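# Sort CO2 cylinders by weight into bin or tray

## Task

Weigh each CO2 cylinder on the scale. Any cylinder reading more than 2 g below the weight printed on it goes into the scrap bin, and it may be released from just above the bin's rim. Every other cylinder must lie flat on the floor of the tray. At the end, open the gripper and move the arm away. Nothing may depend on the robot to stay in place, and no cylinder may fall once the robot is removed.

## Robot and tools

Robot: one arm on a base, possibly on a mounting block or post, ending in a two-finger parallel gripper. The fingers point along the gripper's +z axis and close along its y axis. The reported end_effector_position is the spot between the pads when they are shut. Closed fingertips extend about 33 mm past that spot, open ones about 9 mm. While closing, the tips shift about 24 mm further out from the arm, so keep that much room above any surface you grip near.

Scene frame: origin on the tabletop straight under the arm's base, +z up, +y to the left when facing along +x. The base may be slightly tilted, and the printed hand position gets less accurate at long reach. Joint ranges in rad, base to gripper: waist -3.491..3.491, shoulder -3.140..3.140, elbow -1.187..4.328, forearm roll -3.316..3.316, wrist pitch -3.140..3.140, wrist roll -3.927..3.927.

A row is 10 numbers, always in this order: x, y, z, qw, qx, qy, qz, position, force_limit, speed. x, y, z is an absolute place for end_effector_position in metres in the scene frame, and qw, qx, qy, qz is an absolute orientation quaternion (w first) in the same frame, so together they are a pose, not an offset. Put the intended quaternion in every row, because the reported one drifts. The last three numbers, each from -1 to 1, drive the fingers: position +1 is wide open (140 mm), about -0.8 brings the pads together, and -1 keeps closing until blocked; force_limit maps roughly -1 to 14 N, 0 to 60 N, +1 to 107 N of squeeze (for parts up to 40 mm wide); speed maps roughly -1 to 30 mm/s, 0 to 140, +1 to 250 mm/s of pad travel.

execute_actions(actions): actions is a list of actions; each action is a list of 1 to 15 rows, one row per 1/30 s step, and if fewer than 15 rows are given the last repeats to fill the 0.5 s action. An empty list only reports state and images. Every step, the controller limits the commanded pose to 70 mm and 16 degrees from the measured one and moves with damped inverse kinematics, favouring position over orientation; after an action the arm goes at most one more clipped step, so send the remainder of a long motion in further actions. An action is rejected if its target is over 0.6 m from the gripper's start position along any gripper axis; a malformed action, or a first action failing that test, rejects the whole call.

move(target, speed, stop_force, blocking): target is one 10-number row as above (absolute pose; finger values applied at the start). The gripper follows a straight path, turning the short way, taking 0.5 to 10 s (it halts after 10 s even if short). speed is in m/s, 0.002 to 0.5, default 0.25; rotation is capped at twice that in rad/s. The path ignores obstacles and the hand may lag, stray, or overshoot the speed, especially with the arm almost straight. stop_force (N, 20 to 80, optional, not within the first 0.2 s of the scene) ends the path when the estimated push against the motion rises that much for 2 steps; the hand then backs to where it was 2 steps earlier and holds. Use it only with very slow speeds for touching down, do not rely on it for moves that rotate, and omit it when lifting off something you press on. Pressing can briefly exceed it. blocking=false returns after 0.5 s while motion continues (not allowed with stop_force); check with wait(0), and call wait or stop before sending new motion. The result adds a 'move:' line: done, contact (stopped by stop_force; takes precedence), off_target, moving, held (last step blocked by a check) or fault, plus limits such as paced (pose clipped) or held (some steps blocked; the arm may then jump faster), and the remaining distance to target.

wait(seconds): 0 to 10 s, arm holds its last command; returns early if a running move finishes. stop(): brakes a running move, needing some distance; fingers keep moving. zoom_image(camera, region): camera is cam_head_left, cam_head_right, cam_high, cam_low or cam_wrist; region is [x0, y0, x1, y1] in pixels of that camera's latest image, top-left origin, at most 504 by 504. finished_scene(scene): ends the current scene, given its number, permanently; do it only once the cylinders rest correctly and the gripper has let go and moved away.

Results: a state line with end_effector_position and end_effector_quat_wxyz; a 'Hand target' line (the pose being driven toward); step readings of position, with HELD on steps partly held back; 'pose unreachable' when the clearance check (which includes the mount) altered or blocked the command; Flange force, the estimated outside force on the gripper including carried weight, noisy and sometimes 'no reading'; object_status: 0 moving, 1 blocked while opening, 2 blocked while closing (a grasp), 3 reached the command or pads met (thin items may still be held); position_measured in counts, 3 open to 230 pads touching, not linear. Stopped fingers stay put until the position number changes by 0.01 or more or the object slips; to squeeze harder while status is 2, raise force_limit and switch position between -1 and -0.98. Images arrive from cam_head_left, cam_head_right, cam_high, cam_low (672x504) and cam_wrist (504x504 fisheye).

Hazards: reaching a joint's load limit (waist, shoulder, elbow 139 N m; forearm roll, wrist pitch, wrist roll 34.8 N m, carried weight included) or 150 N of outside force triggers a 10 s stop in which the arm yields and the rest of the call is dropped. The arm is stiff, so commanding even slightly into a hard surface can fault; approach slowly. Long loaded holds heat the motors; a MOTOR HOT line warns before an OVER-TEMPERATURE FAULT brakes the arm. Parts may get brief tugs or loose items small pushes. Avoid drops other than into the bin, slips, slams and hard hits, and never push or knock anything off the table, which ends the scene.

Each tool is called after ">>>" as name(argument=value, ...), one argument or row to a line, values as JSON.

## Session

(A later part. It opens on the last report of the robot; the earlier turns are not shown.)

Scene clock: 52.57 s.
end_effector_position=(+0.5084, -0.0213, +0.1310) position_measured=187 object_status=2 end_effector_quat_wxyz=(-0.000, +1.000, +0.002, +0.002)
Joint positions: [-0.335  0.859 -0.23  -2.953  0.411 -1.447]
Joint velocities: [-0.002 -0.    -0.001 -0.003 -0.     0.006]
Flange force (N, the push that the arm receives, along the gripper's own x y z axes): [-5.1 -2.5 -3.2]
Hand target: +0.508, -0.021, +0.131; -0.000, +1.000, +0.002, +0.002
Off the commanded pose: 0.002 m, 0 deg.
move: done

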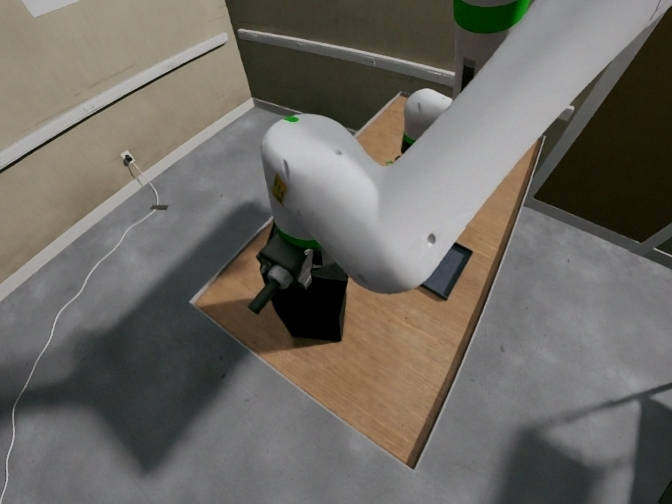

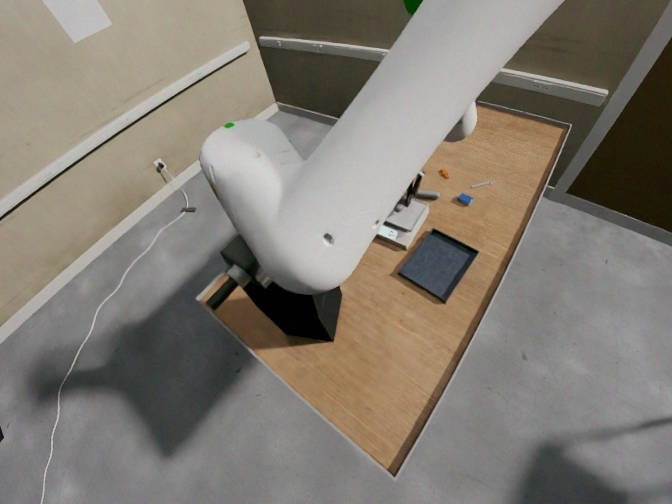

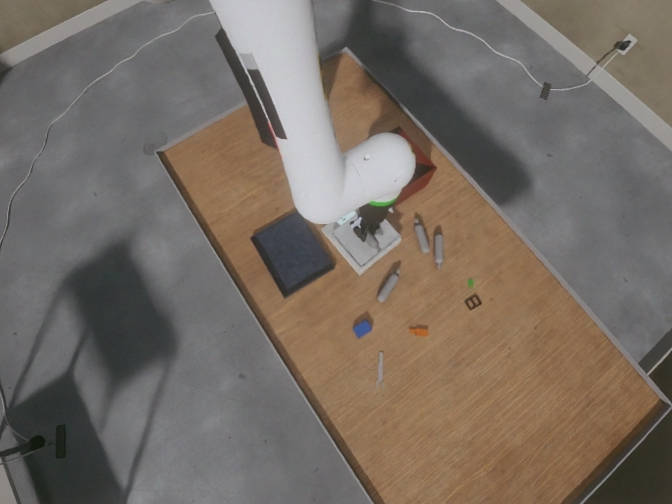

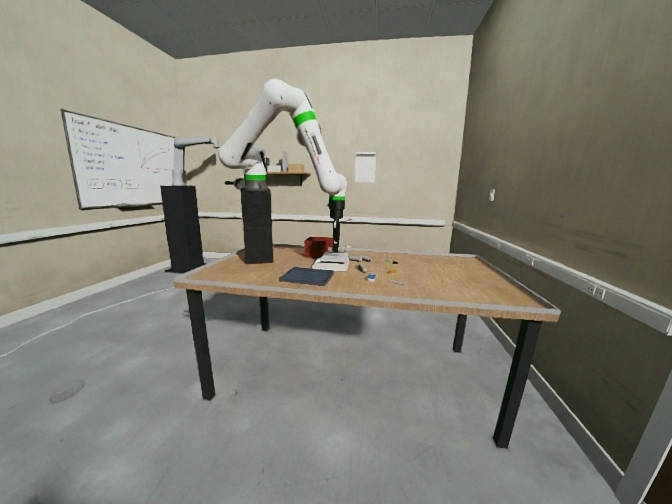

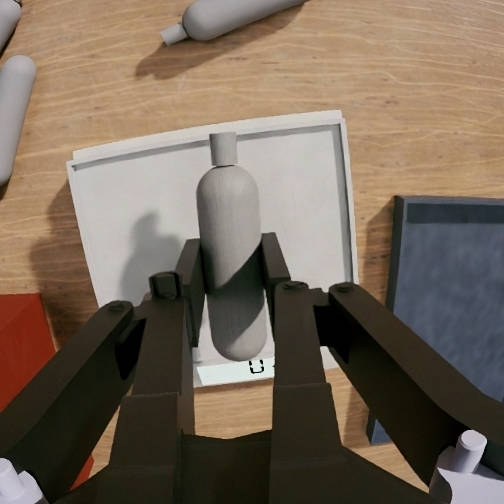

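>>> move(
  target=[0.51,-0.012,0.105,0,1,0,0,-1,-0.3,0],
  speed=0.05,
)

>>> move(
  target=[0.51,-0.012,0.07,0,1,0,0,-1,-0.3,0],
  speed=0.005,
  stop_force=20,
)

Scene clock: 56.37 s.
end_effector_position=(+0.5099, -0.0120, +0.1050) position_measured=187 object_status=2 end_effector_quat_wxyz=(+0.000, +1.000, -0.000, -0.000)
Joint positions: [-0.318  0.924 -0.19  -2.936  0.391 -1.486]
Joint velocities: [ 0.     0.002  0.     0.    -0.    -0.002]
Flange force (N, the push that the arm receives, along the gripper's own x y z axes): [-5.8 -2.9 -4.8]
Hand target: +0.510, -0.012, +0.105; +0.000, +1.000, -0.000, -0.000
Off the commanded pose: 0.000 m, 0 deg.
move: done

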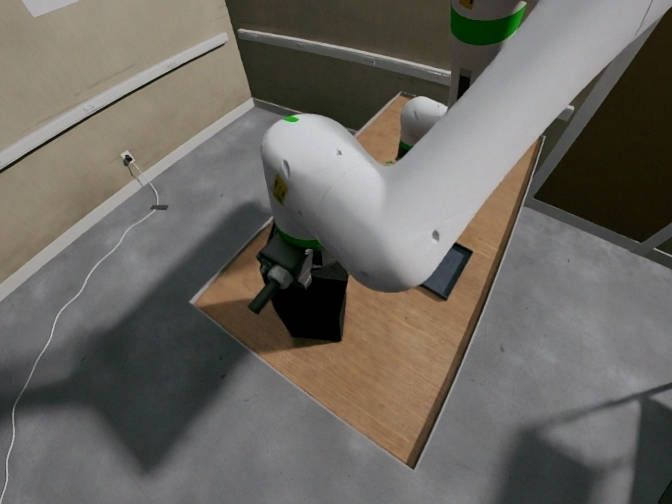

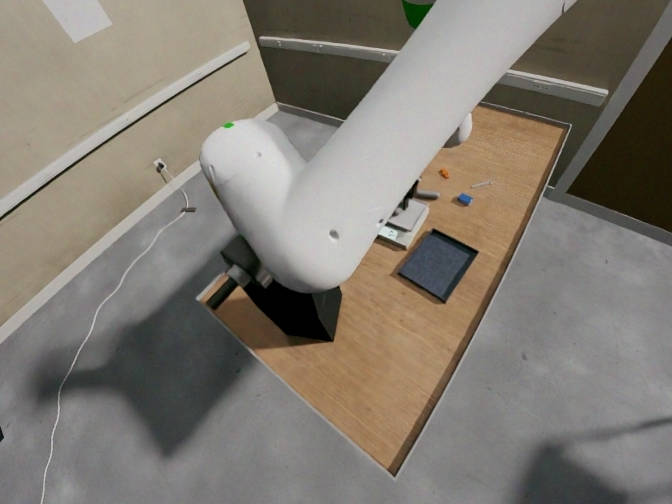

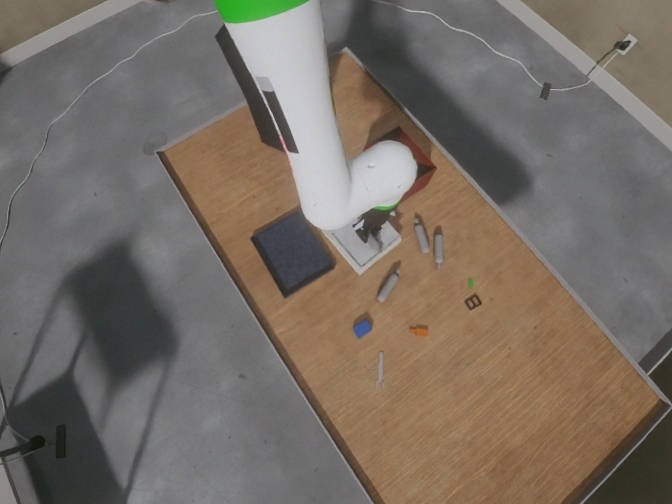

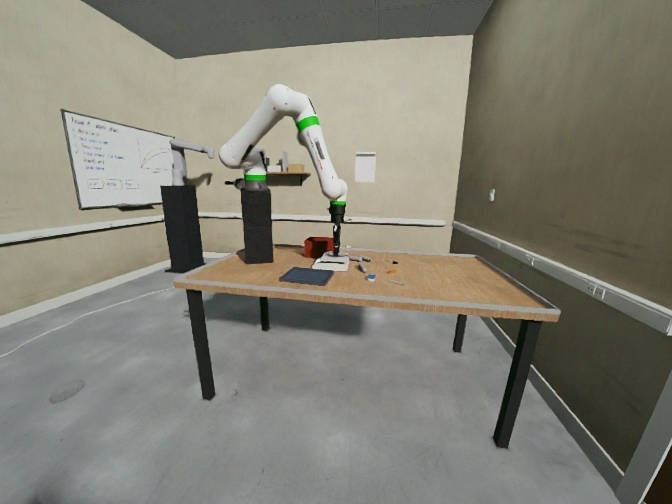

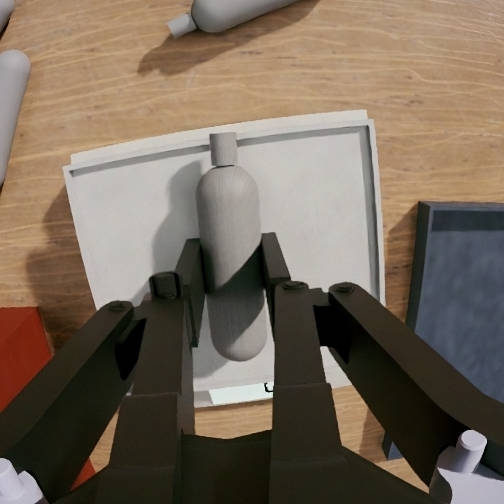

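Scene clock: 57.47 s.
end_effector_position=(+0.5101, -0.0121, +0.1012) position_measured=187 object_status=2 end_effector_quat_wxyz=(+0.000, +1.000, -0.000, +0.000)
Joint positions: [-0.319  0.933 -0.186 -2.934  0.386 -1.488]
Joint velocities: [ 0.    -0.004 -0.001 -0.     0.004 -0.   ]
Flange force (N, the push that the arm receives, along the gripper's own x y z axes): [-13.0 -3.3 -36.9]
Hand target: +0.510, -0.012, +0.101; +0.000, +1.000, -0.000, +0.000
Off the commanded pose: 0.031 m, 0 deg.
move: contact

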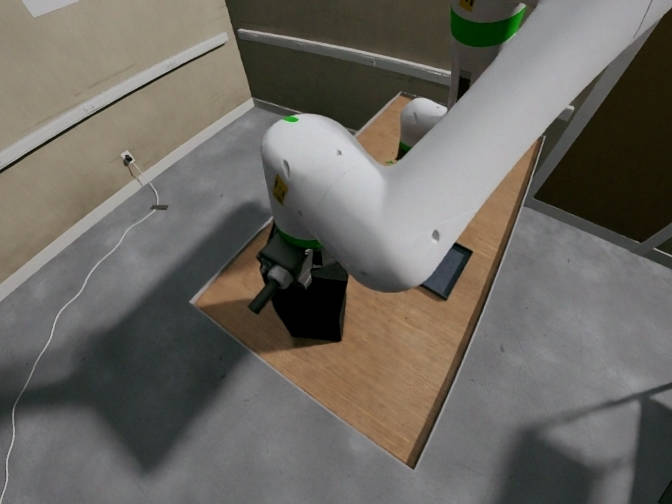

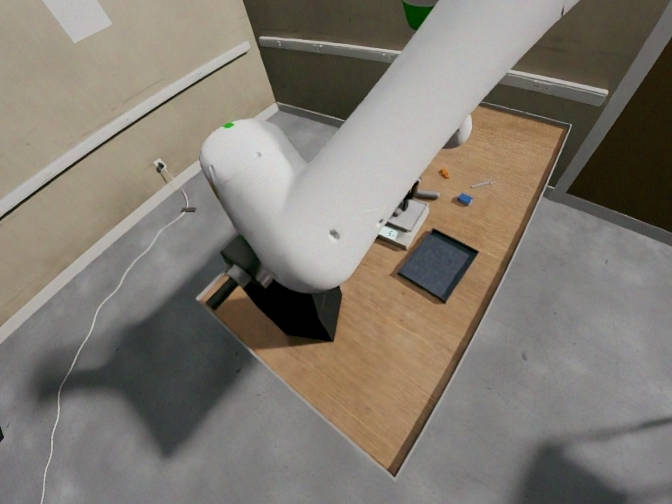

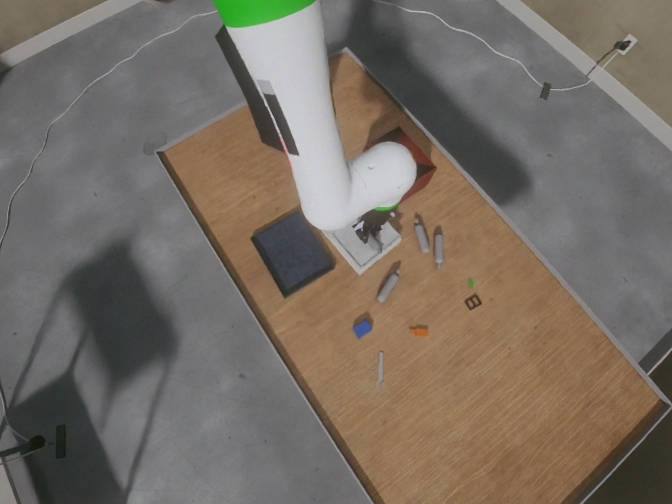

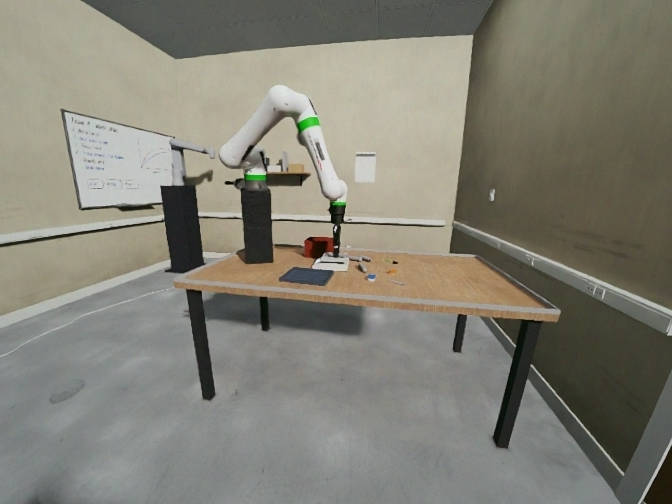

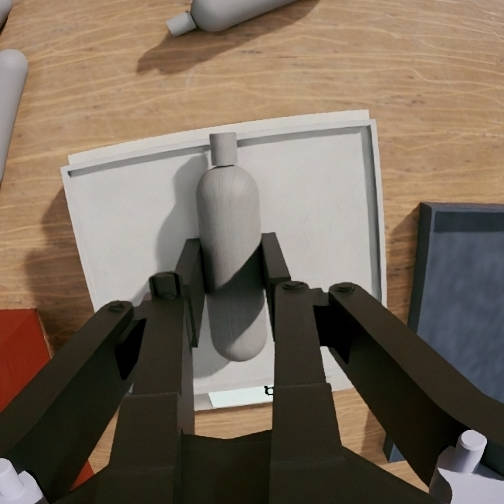

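Contact about 0.103.

>>> execute_actions(
  actions=[
    [[0.51,-0.012,0.104,0,1,0,0,-0.15,-0.3,0]],
    [[0.49,-0.012,0.15,0,1,0,0,0.6,-0.3,0]],
    [[0.49,-0.012,0.15,0,1,0,0,0.6,-0.3,0]],
  ],
)

>>> wait(
  seconds=2,
)

Scene clock: 62.83 s.
end_effector_position=(+0.4900, -0.0120, +0.1500) position_measured=53 object_status=3 end_effector_quat_wxyz=(-0.000, +1.000, -0.000, -0.000)
Joint positions: [-0.323  0.799 -0.293 -2.948  0.413 -1.469]
Joint velocities: [-0.     0.001 -0.    -0.     0.001 -0.003]
Flange force (N, the push that the arm receives, along the gripper's own x y z axes): [-3.8 -1.9 -6.1]
Flange force at the end of the 1st action (N, along the gripper's axes at the end of the call): [-2.7 -1.8 -3.1]
Flange force at the end of the 2nd action (N, along the gripper's axes at the end of the call): [-2.6 -2.2 -0.8]
Hand target: +0.490, -0.012, +0.150; -0.000, +1.000, +0.000, -0.000
Off the commanded pose: 0.000 m, 0 deg.
Step readings (end_effector_position; steps 1 to 15: 1st action; 16 to 30: 2nd action; 31 to 45: 3rd action):
0: (+0.5100, -0.0120, +0.1013)
1: (+0.5100, -0.0120, +0.1014)
2: (+0.5098, -0.0120, +0.1023)
4: (+0.5100, -0.0120, +0.1036)
8: (+0.5100, -0.0120, +0.1040)
15: (+0.5100, -0.0120, +0.1040)
16: (+0.5099, -0.0120, +0.1042)
17: (+0.5092, -0.0119, +0.1057)
19: (+0.5051, -0.0117, +0.1150)
23: (+0.4926, -0.0116, +0.1423)
30: (+0.4901, -0.0120, +0.1499)
31: (+0.4901, -0.0120, +0.1500)
32: (+0.4900, -0.0120, +0.1500)
34: (+0.4900, -0.0120, +0.1500)
38: (+0.4900, -0.0120, +0.1500)
45: end_effector_position above

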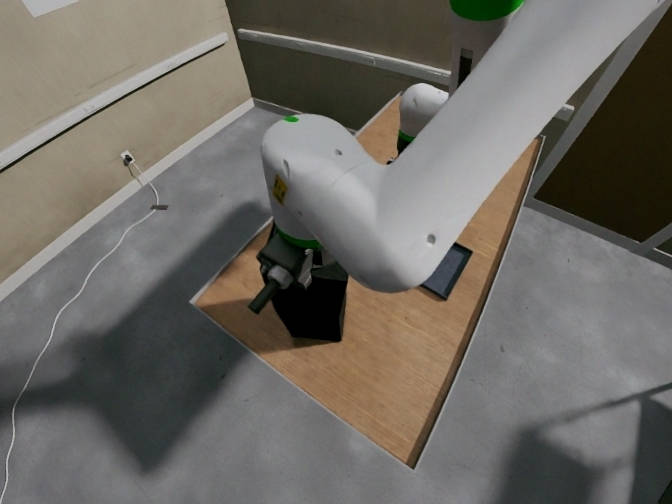

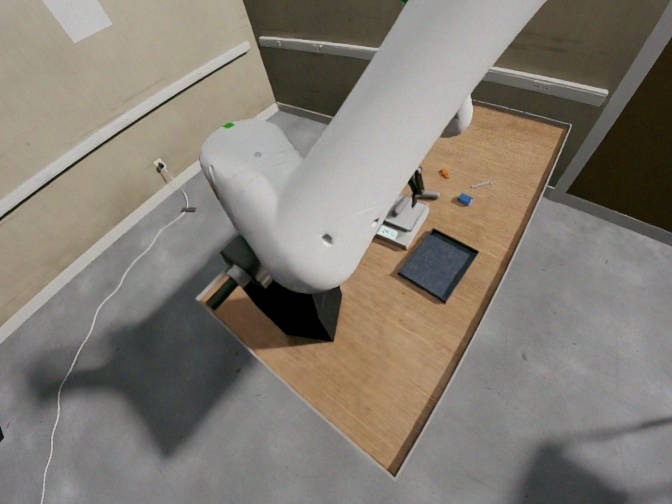

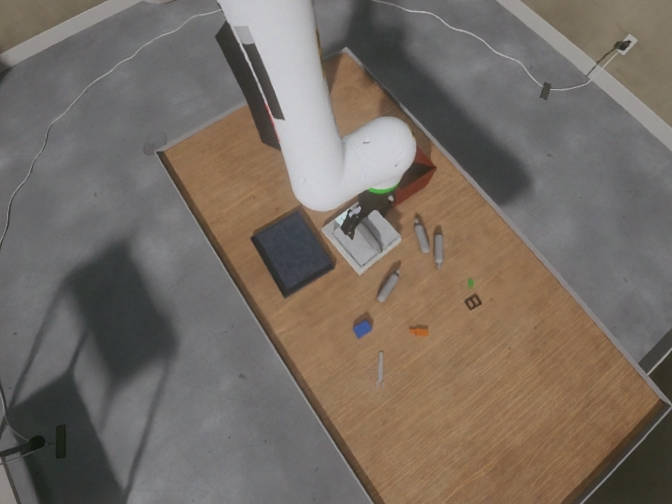

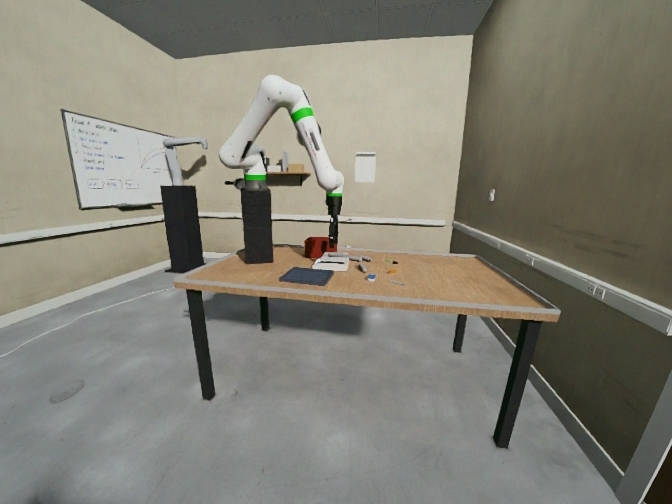

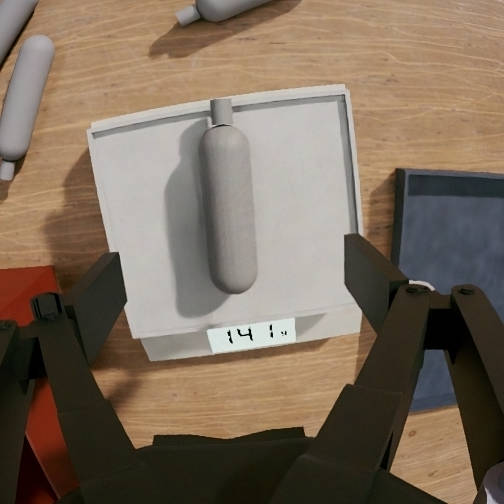

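Scene clock: 64.83 s.
end_effector_position=(+0.4900, -0.0120, +0.1500) position_measured=53 object_status=3 end_effector_quat_wxyz=(-0.000, +1.000, -0.000, -0.000)
Joint positions: [-0.323  0.799 -0.293 -2.948  0.413 -1.469]
Joint velocities: [ 0.    -0.    -0.     0.001  0.001 -0.   ]
Flange force (N, the push that the arm receives, along the gripper's own x y z axes): [-3.0 -0.8 -2.0]
Hand target: +0.490, -0.012, +0.150; -0.000, +1.000, +0.000, -0.000
Off the commanded pose: 0.000 m, 0 deg.
wait: 2.00 s; at rest by 0.17 s

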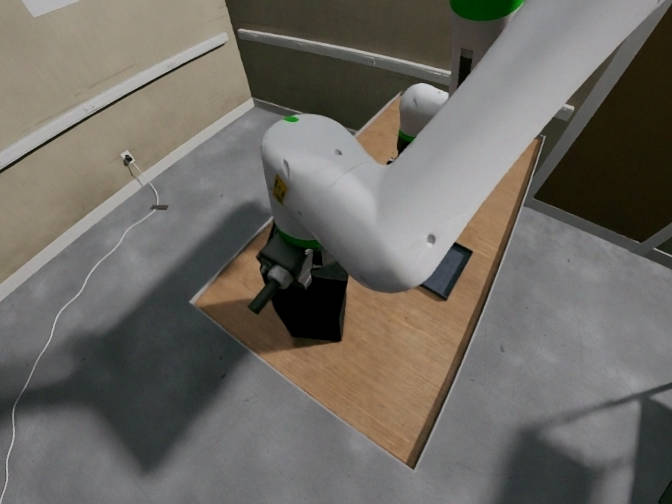

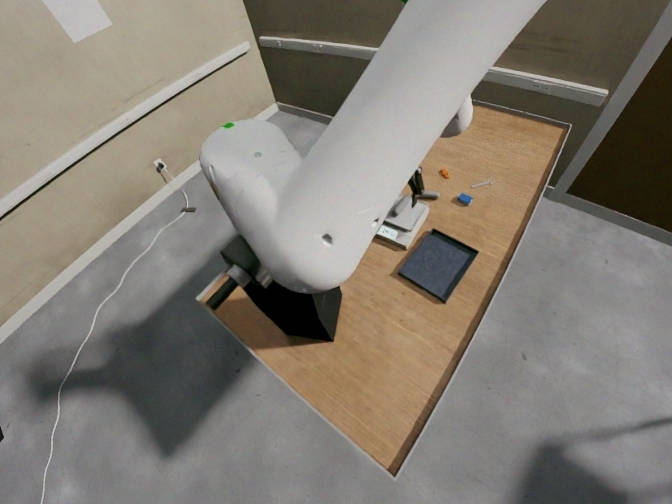

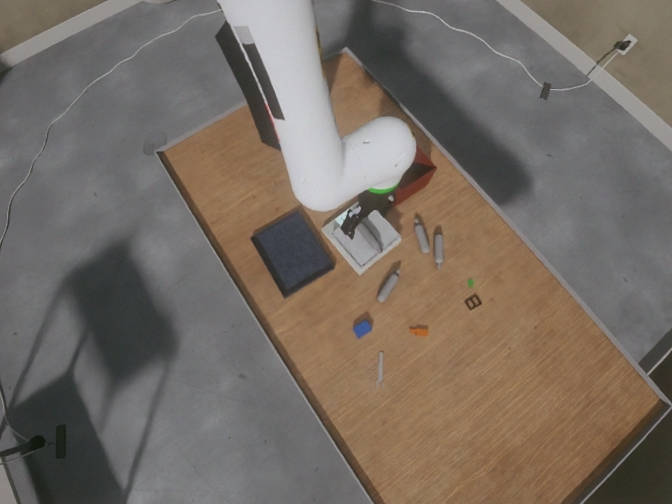

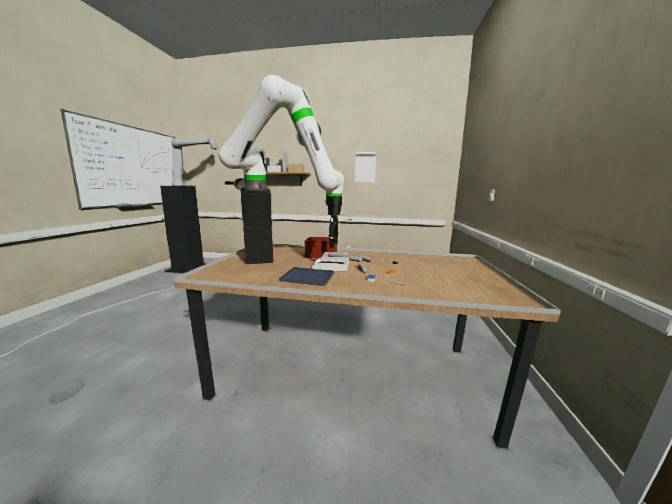

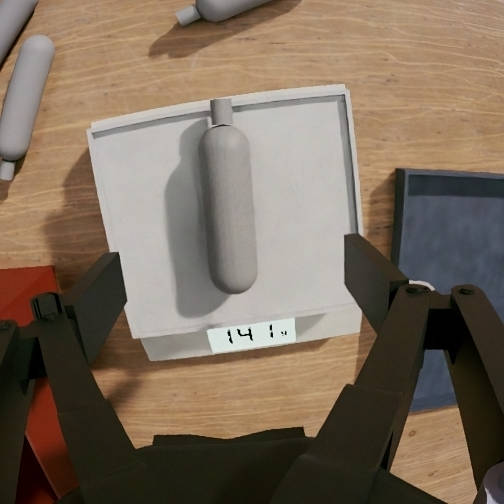

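>>> execute_actions(
  actions=[
    [[0.503,-0.012,0.13,0,1,0,0,-0.15,-0.3,0]],
    [[0.503,-0.012,0.105,0,1,0,0,-0.15,-0.3,0]],
    [[0.503,-0.012,0.105,0,1,0,0,-1,-0.3,0]],
    [[0.50,-0.012,0.15,0,1,0,0,-1,-0.3,0]],
    [[0.45,-0.15,0.15,0,1,0,0,-1,-0.3,0]],
    [[0.42,-0.27,0.13,0,1,0,0,-1,-0.3,0]],
    [[0.42,-0.27,0.075,0,1,0,0,-1,-0.3,0]],
    [[0.42,-0.27,0.075,0,1,0,0,-1,-0.3,0]],
  ],
)

Scene clock: 73.80 s.
end_effector_position=(+0.4200, -0.2700, +0.0750) position_measured=188 object_status=2 end_effector_quat_wxyz=(+0.000, +1.000, +0.000, -0.000)
Joint positions: [-0.879  0.939 -0.243 -3.045  0.287 -0.828]
Joint velocities: [-0.    -0.001  0.     0.    -0.    -0.   ]
Flange force (N, the push that the arm receives, along the gripper's own x y z axes): [-1.5 -3.5 -5.5]
Flange force at the end of the 4th action (N, along the gripper's axes at the end of the call): [-1.3 -1.2 -3.5]
Flange force at the end of the 5th action (N, along the gripper's axes at the end of the call): [-16.3 18.2 -9.3]
Flange force at the end of the 6th action (N, along the gripper's axes at the end of the call): [-3.3 5.3 -0.5]
Flange force at the end of the 7th action (N, along the gripper's axes at the end of the call): [1.0 -0.9 -5.7]
Hand target: +0.420, -0.270, +0.075; -0.000, +1.000, -0.000, +0.000
Off the commanded pose: 0.000 m, 0 deg.
Step readings (end_effector_position; steps 1 to 15: 1st action; 16 to 30: 2nd action; 31 to 45: 3rd action; 46 to 60: 4th action; 61 to 75: 5th action; 76 to 90: 6th action; 91 to 105: 7th action; 106 to 120: 8th action):
0: (+0.4900, -0.0120, +0.1500)
1: (+0.4900, -0.0120, +0.1499)
2: (+0.4908, -0.0120, +0.1486)
4: (+0.4961, -0.0119, +0.1405)
8: (+0.5028, -0.0120, +0.1303)
15: (+0.5030, -0.0120, +0.1300)
16: (+0.5029, -0.0120, +0.1298)
17: (+0.5028, -0.0118, +0.1281)
19: (+0.5026, -0.0118, +0.1177)
23: (+0.5027, -0.0119, +0.1054)
30: (+0.5030, -0.0120, +0.1050)
31: (+0.5030, -0.0120, +0.1050)
32: (+0.5030, -0.0120, +0.1050)
34: (+0.5030, -0.0120, +0.1050)
38: (+0.5030, -0.0120, +0.1050)
45: (+0.5030, -0.0120, +0.1050)
46: (+0.5031, -0.0121, +0.1051)
47: (+0.5029, -0.0122, +0.1067)
49: (+0.5025, -0.0120, +0.1174)
53: (+0.5007, -0.0118, +0.1450)
60: (+0.5001, -0.0119, +0.1499)
61: (+0.5000, -0.0122, +0.1499)
62: (+0.4991, -0.0141, +0.1500)
64: (+0.4946, -0.0269, +0.1497)
68: (+0.4754, -0.0741, +0.1492)
75: (+0.4505, -0.1428, +0.1496)
76: (+0.4502, -0.1465, +0.1498)
77: (+0.4496, -0.1521, +0.1495)
79: (+0.4430, -0.1728, +0.1471)
83: (+0.4275, -0.2231, +0.1394)
90: (+0.4202, -0.2692, +0.1305)
91: (+0.4204, -0.2698, +0.1300)
92: (+0.4201, -0.2700, +0.1280)
94: (+0.4188, -0.2695, +0.1166)
98: (+0.4180, -0.2683, +0.0837)
105: (+0.4200, -0.2701, +0.0751)
106: (+0.4200, -0.2701, +0.0751)
107: (+0.4200, -0.2701, +0.0750)
109: (+0.4200, -0.2700, +0.0750)
113: (+0.4200, -0.2700, +0.0750)
120: end_effector_position above

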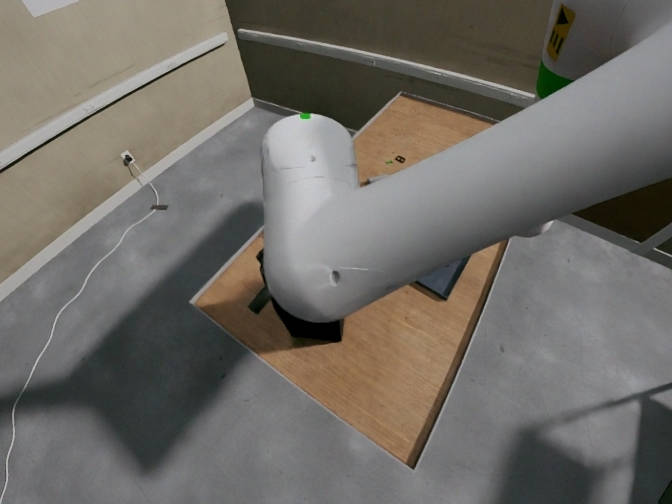

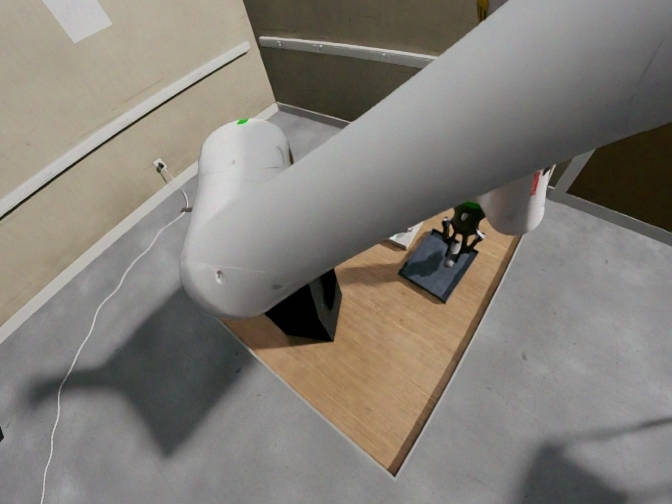

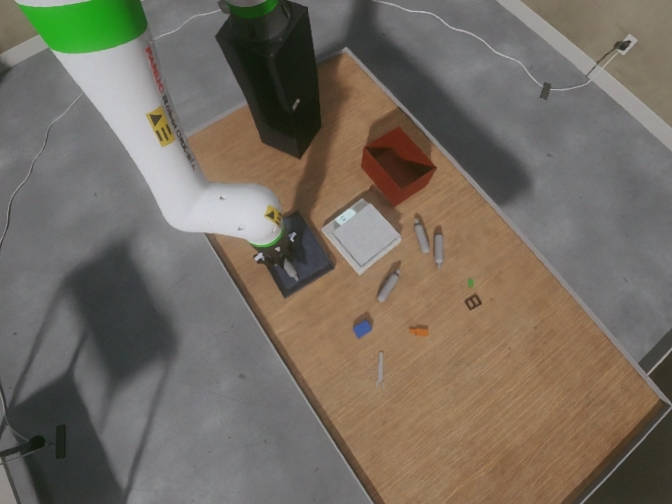

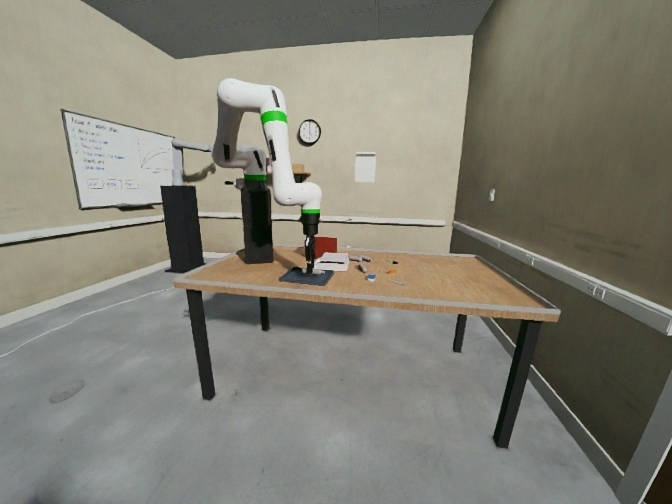

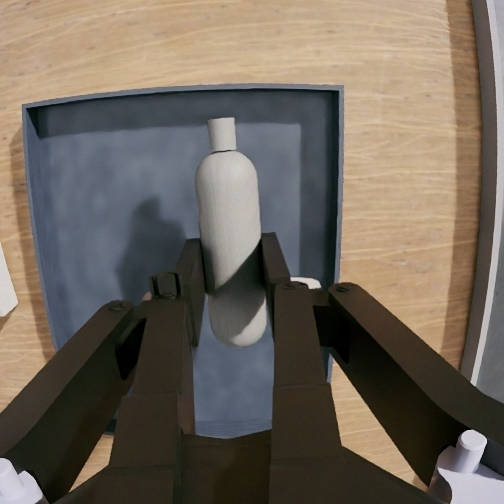

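>>> move(
  target=[0.42,-0.29,0.056,0,1,0,0,-1,-0.3,0],
  speed=0.05,
)

>>> move(
  target=[0.42,-0.29,0.03,0,1,0,0,-1,-0.3,0],
  speed=0.005,
  stop_force=20,
)

Scene clock: 77.27 s.
end_effector_position=(+0.4200, -0.2900, +0.0560) position_measured=188 object_status=2 end_effector_quat_wxyz=(+0.000, +1.000, -0.000, +0.000)
Joint positions: [-0.907  0.991 -0.192 -3.055  0.285 -0.791]
Joint velocities: [-0.001  0.001  0.001 -0.001  0.002  0.003]
Flange force (N, the push that the arm receives, along the gripper's own x y z axes): [-3.1 -2.5 -6.0]
Hand target: +0.420, -0.290, +0.056; -0.000, +1.000, -0.000, +0.000
Off the commanded pose: 0.000 m, 0 deg.
move: done

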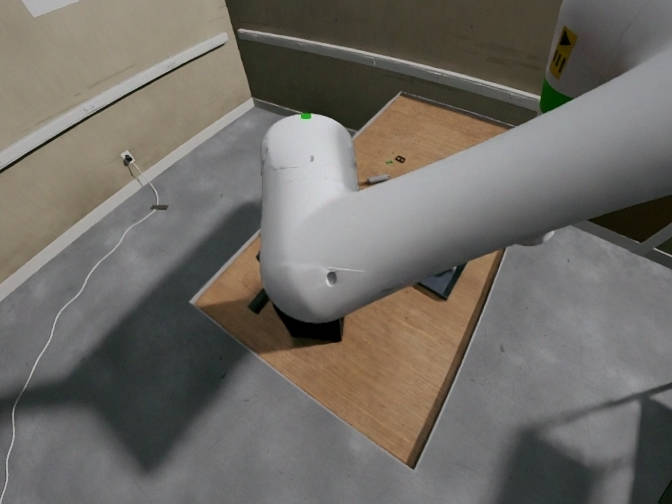

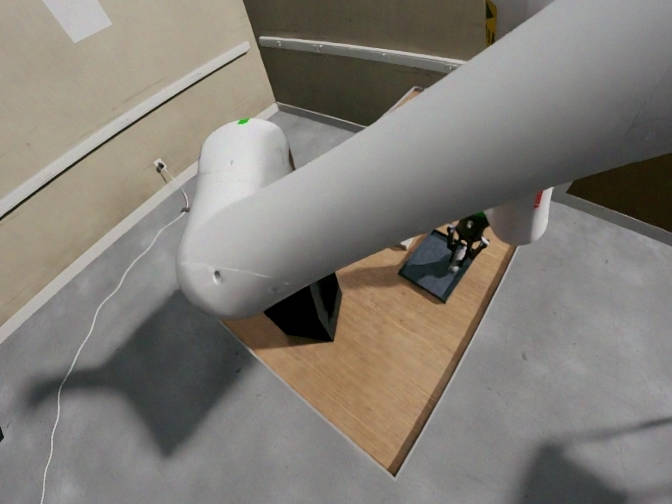

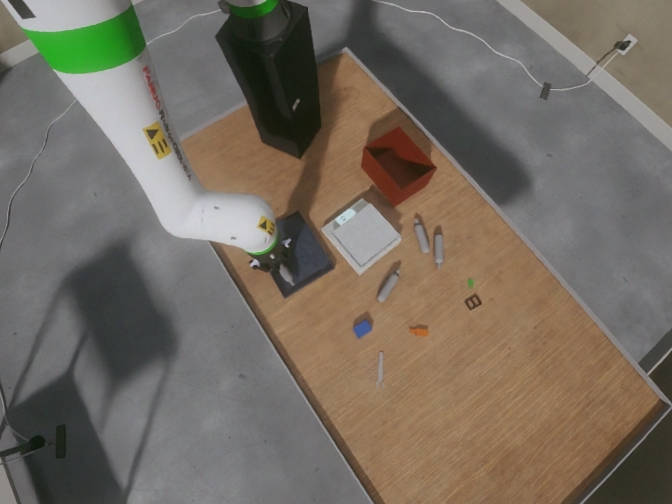

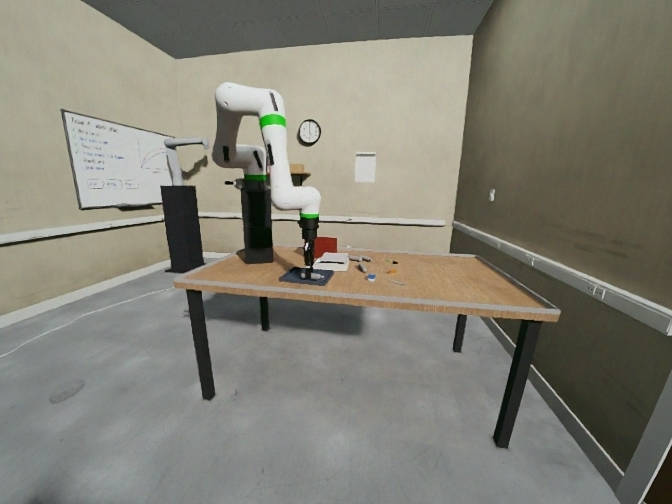

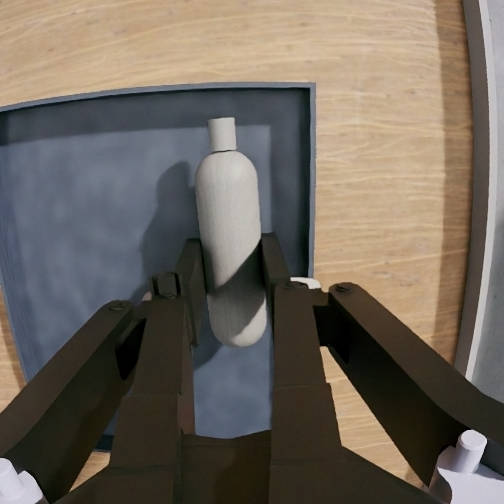

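Scene clock: 79.60 s.
end_effector_position=(+0.4201, -0.2901, +0.0460) position_measured=188 object_status=2 end_effector_quat_wxyz=(+0.000, +1.000, -0.000, +0.000)
Joint positions: [-0.908  1.015 -0.177 -3.052  0.275 -0.793]
Joint velocities: [-0.    -0.    -0.001 -0.     0.003 -0.001]
Flange force (N, the push that the arm receives, along the gripper's own x y z axes): [-6.7 -2.4 -16.3]
Hand target: +0.420, -0.290, +0.046; +0.000, +1.000, -0.000, +0.000
Off the commanded pose: 0.016 m, 0 deg.
move: contact

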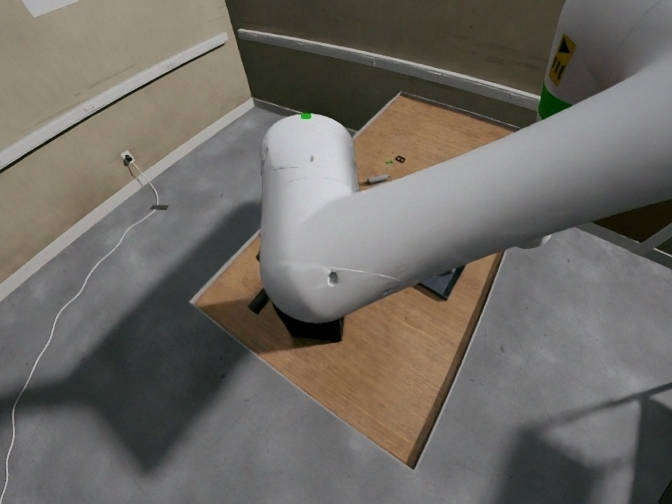

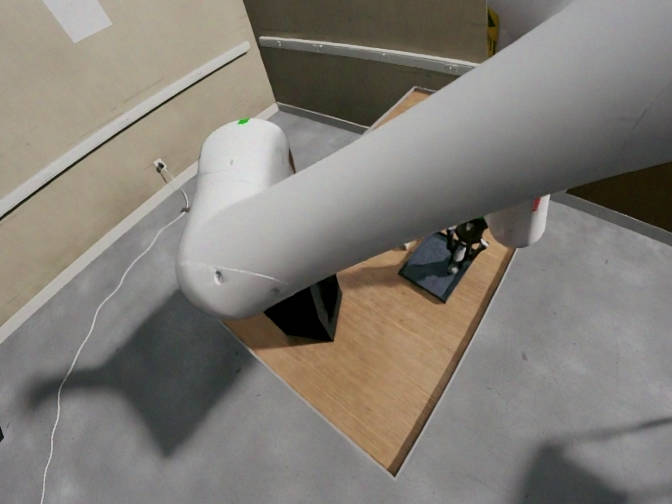

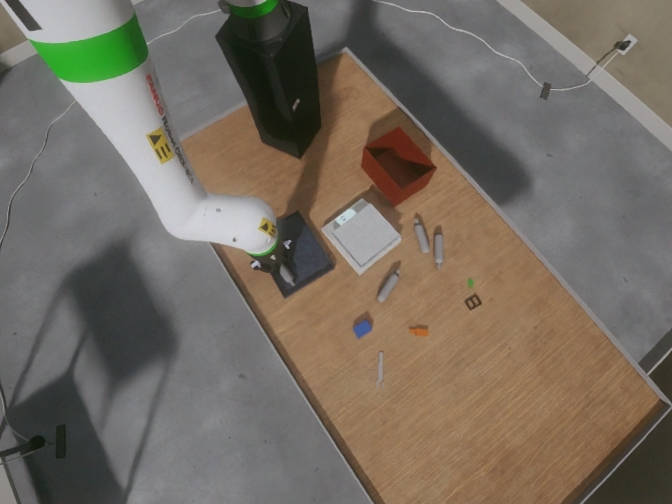

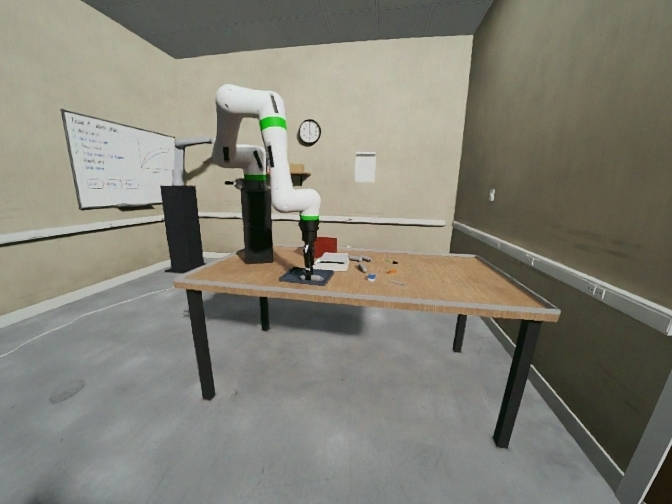

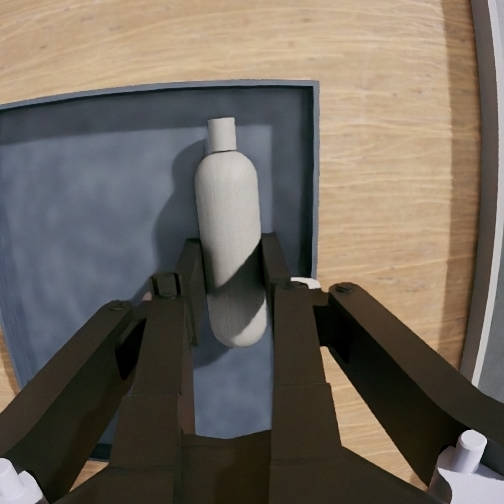

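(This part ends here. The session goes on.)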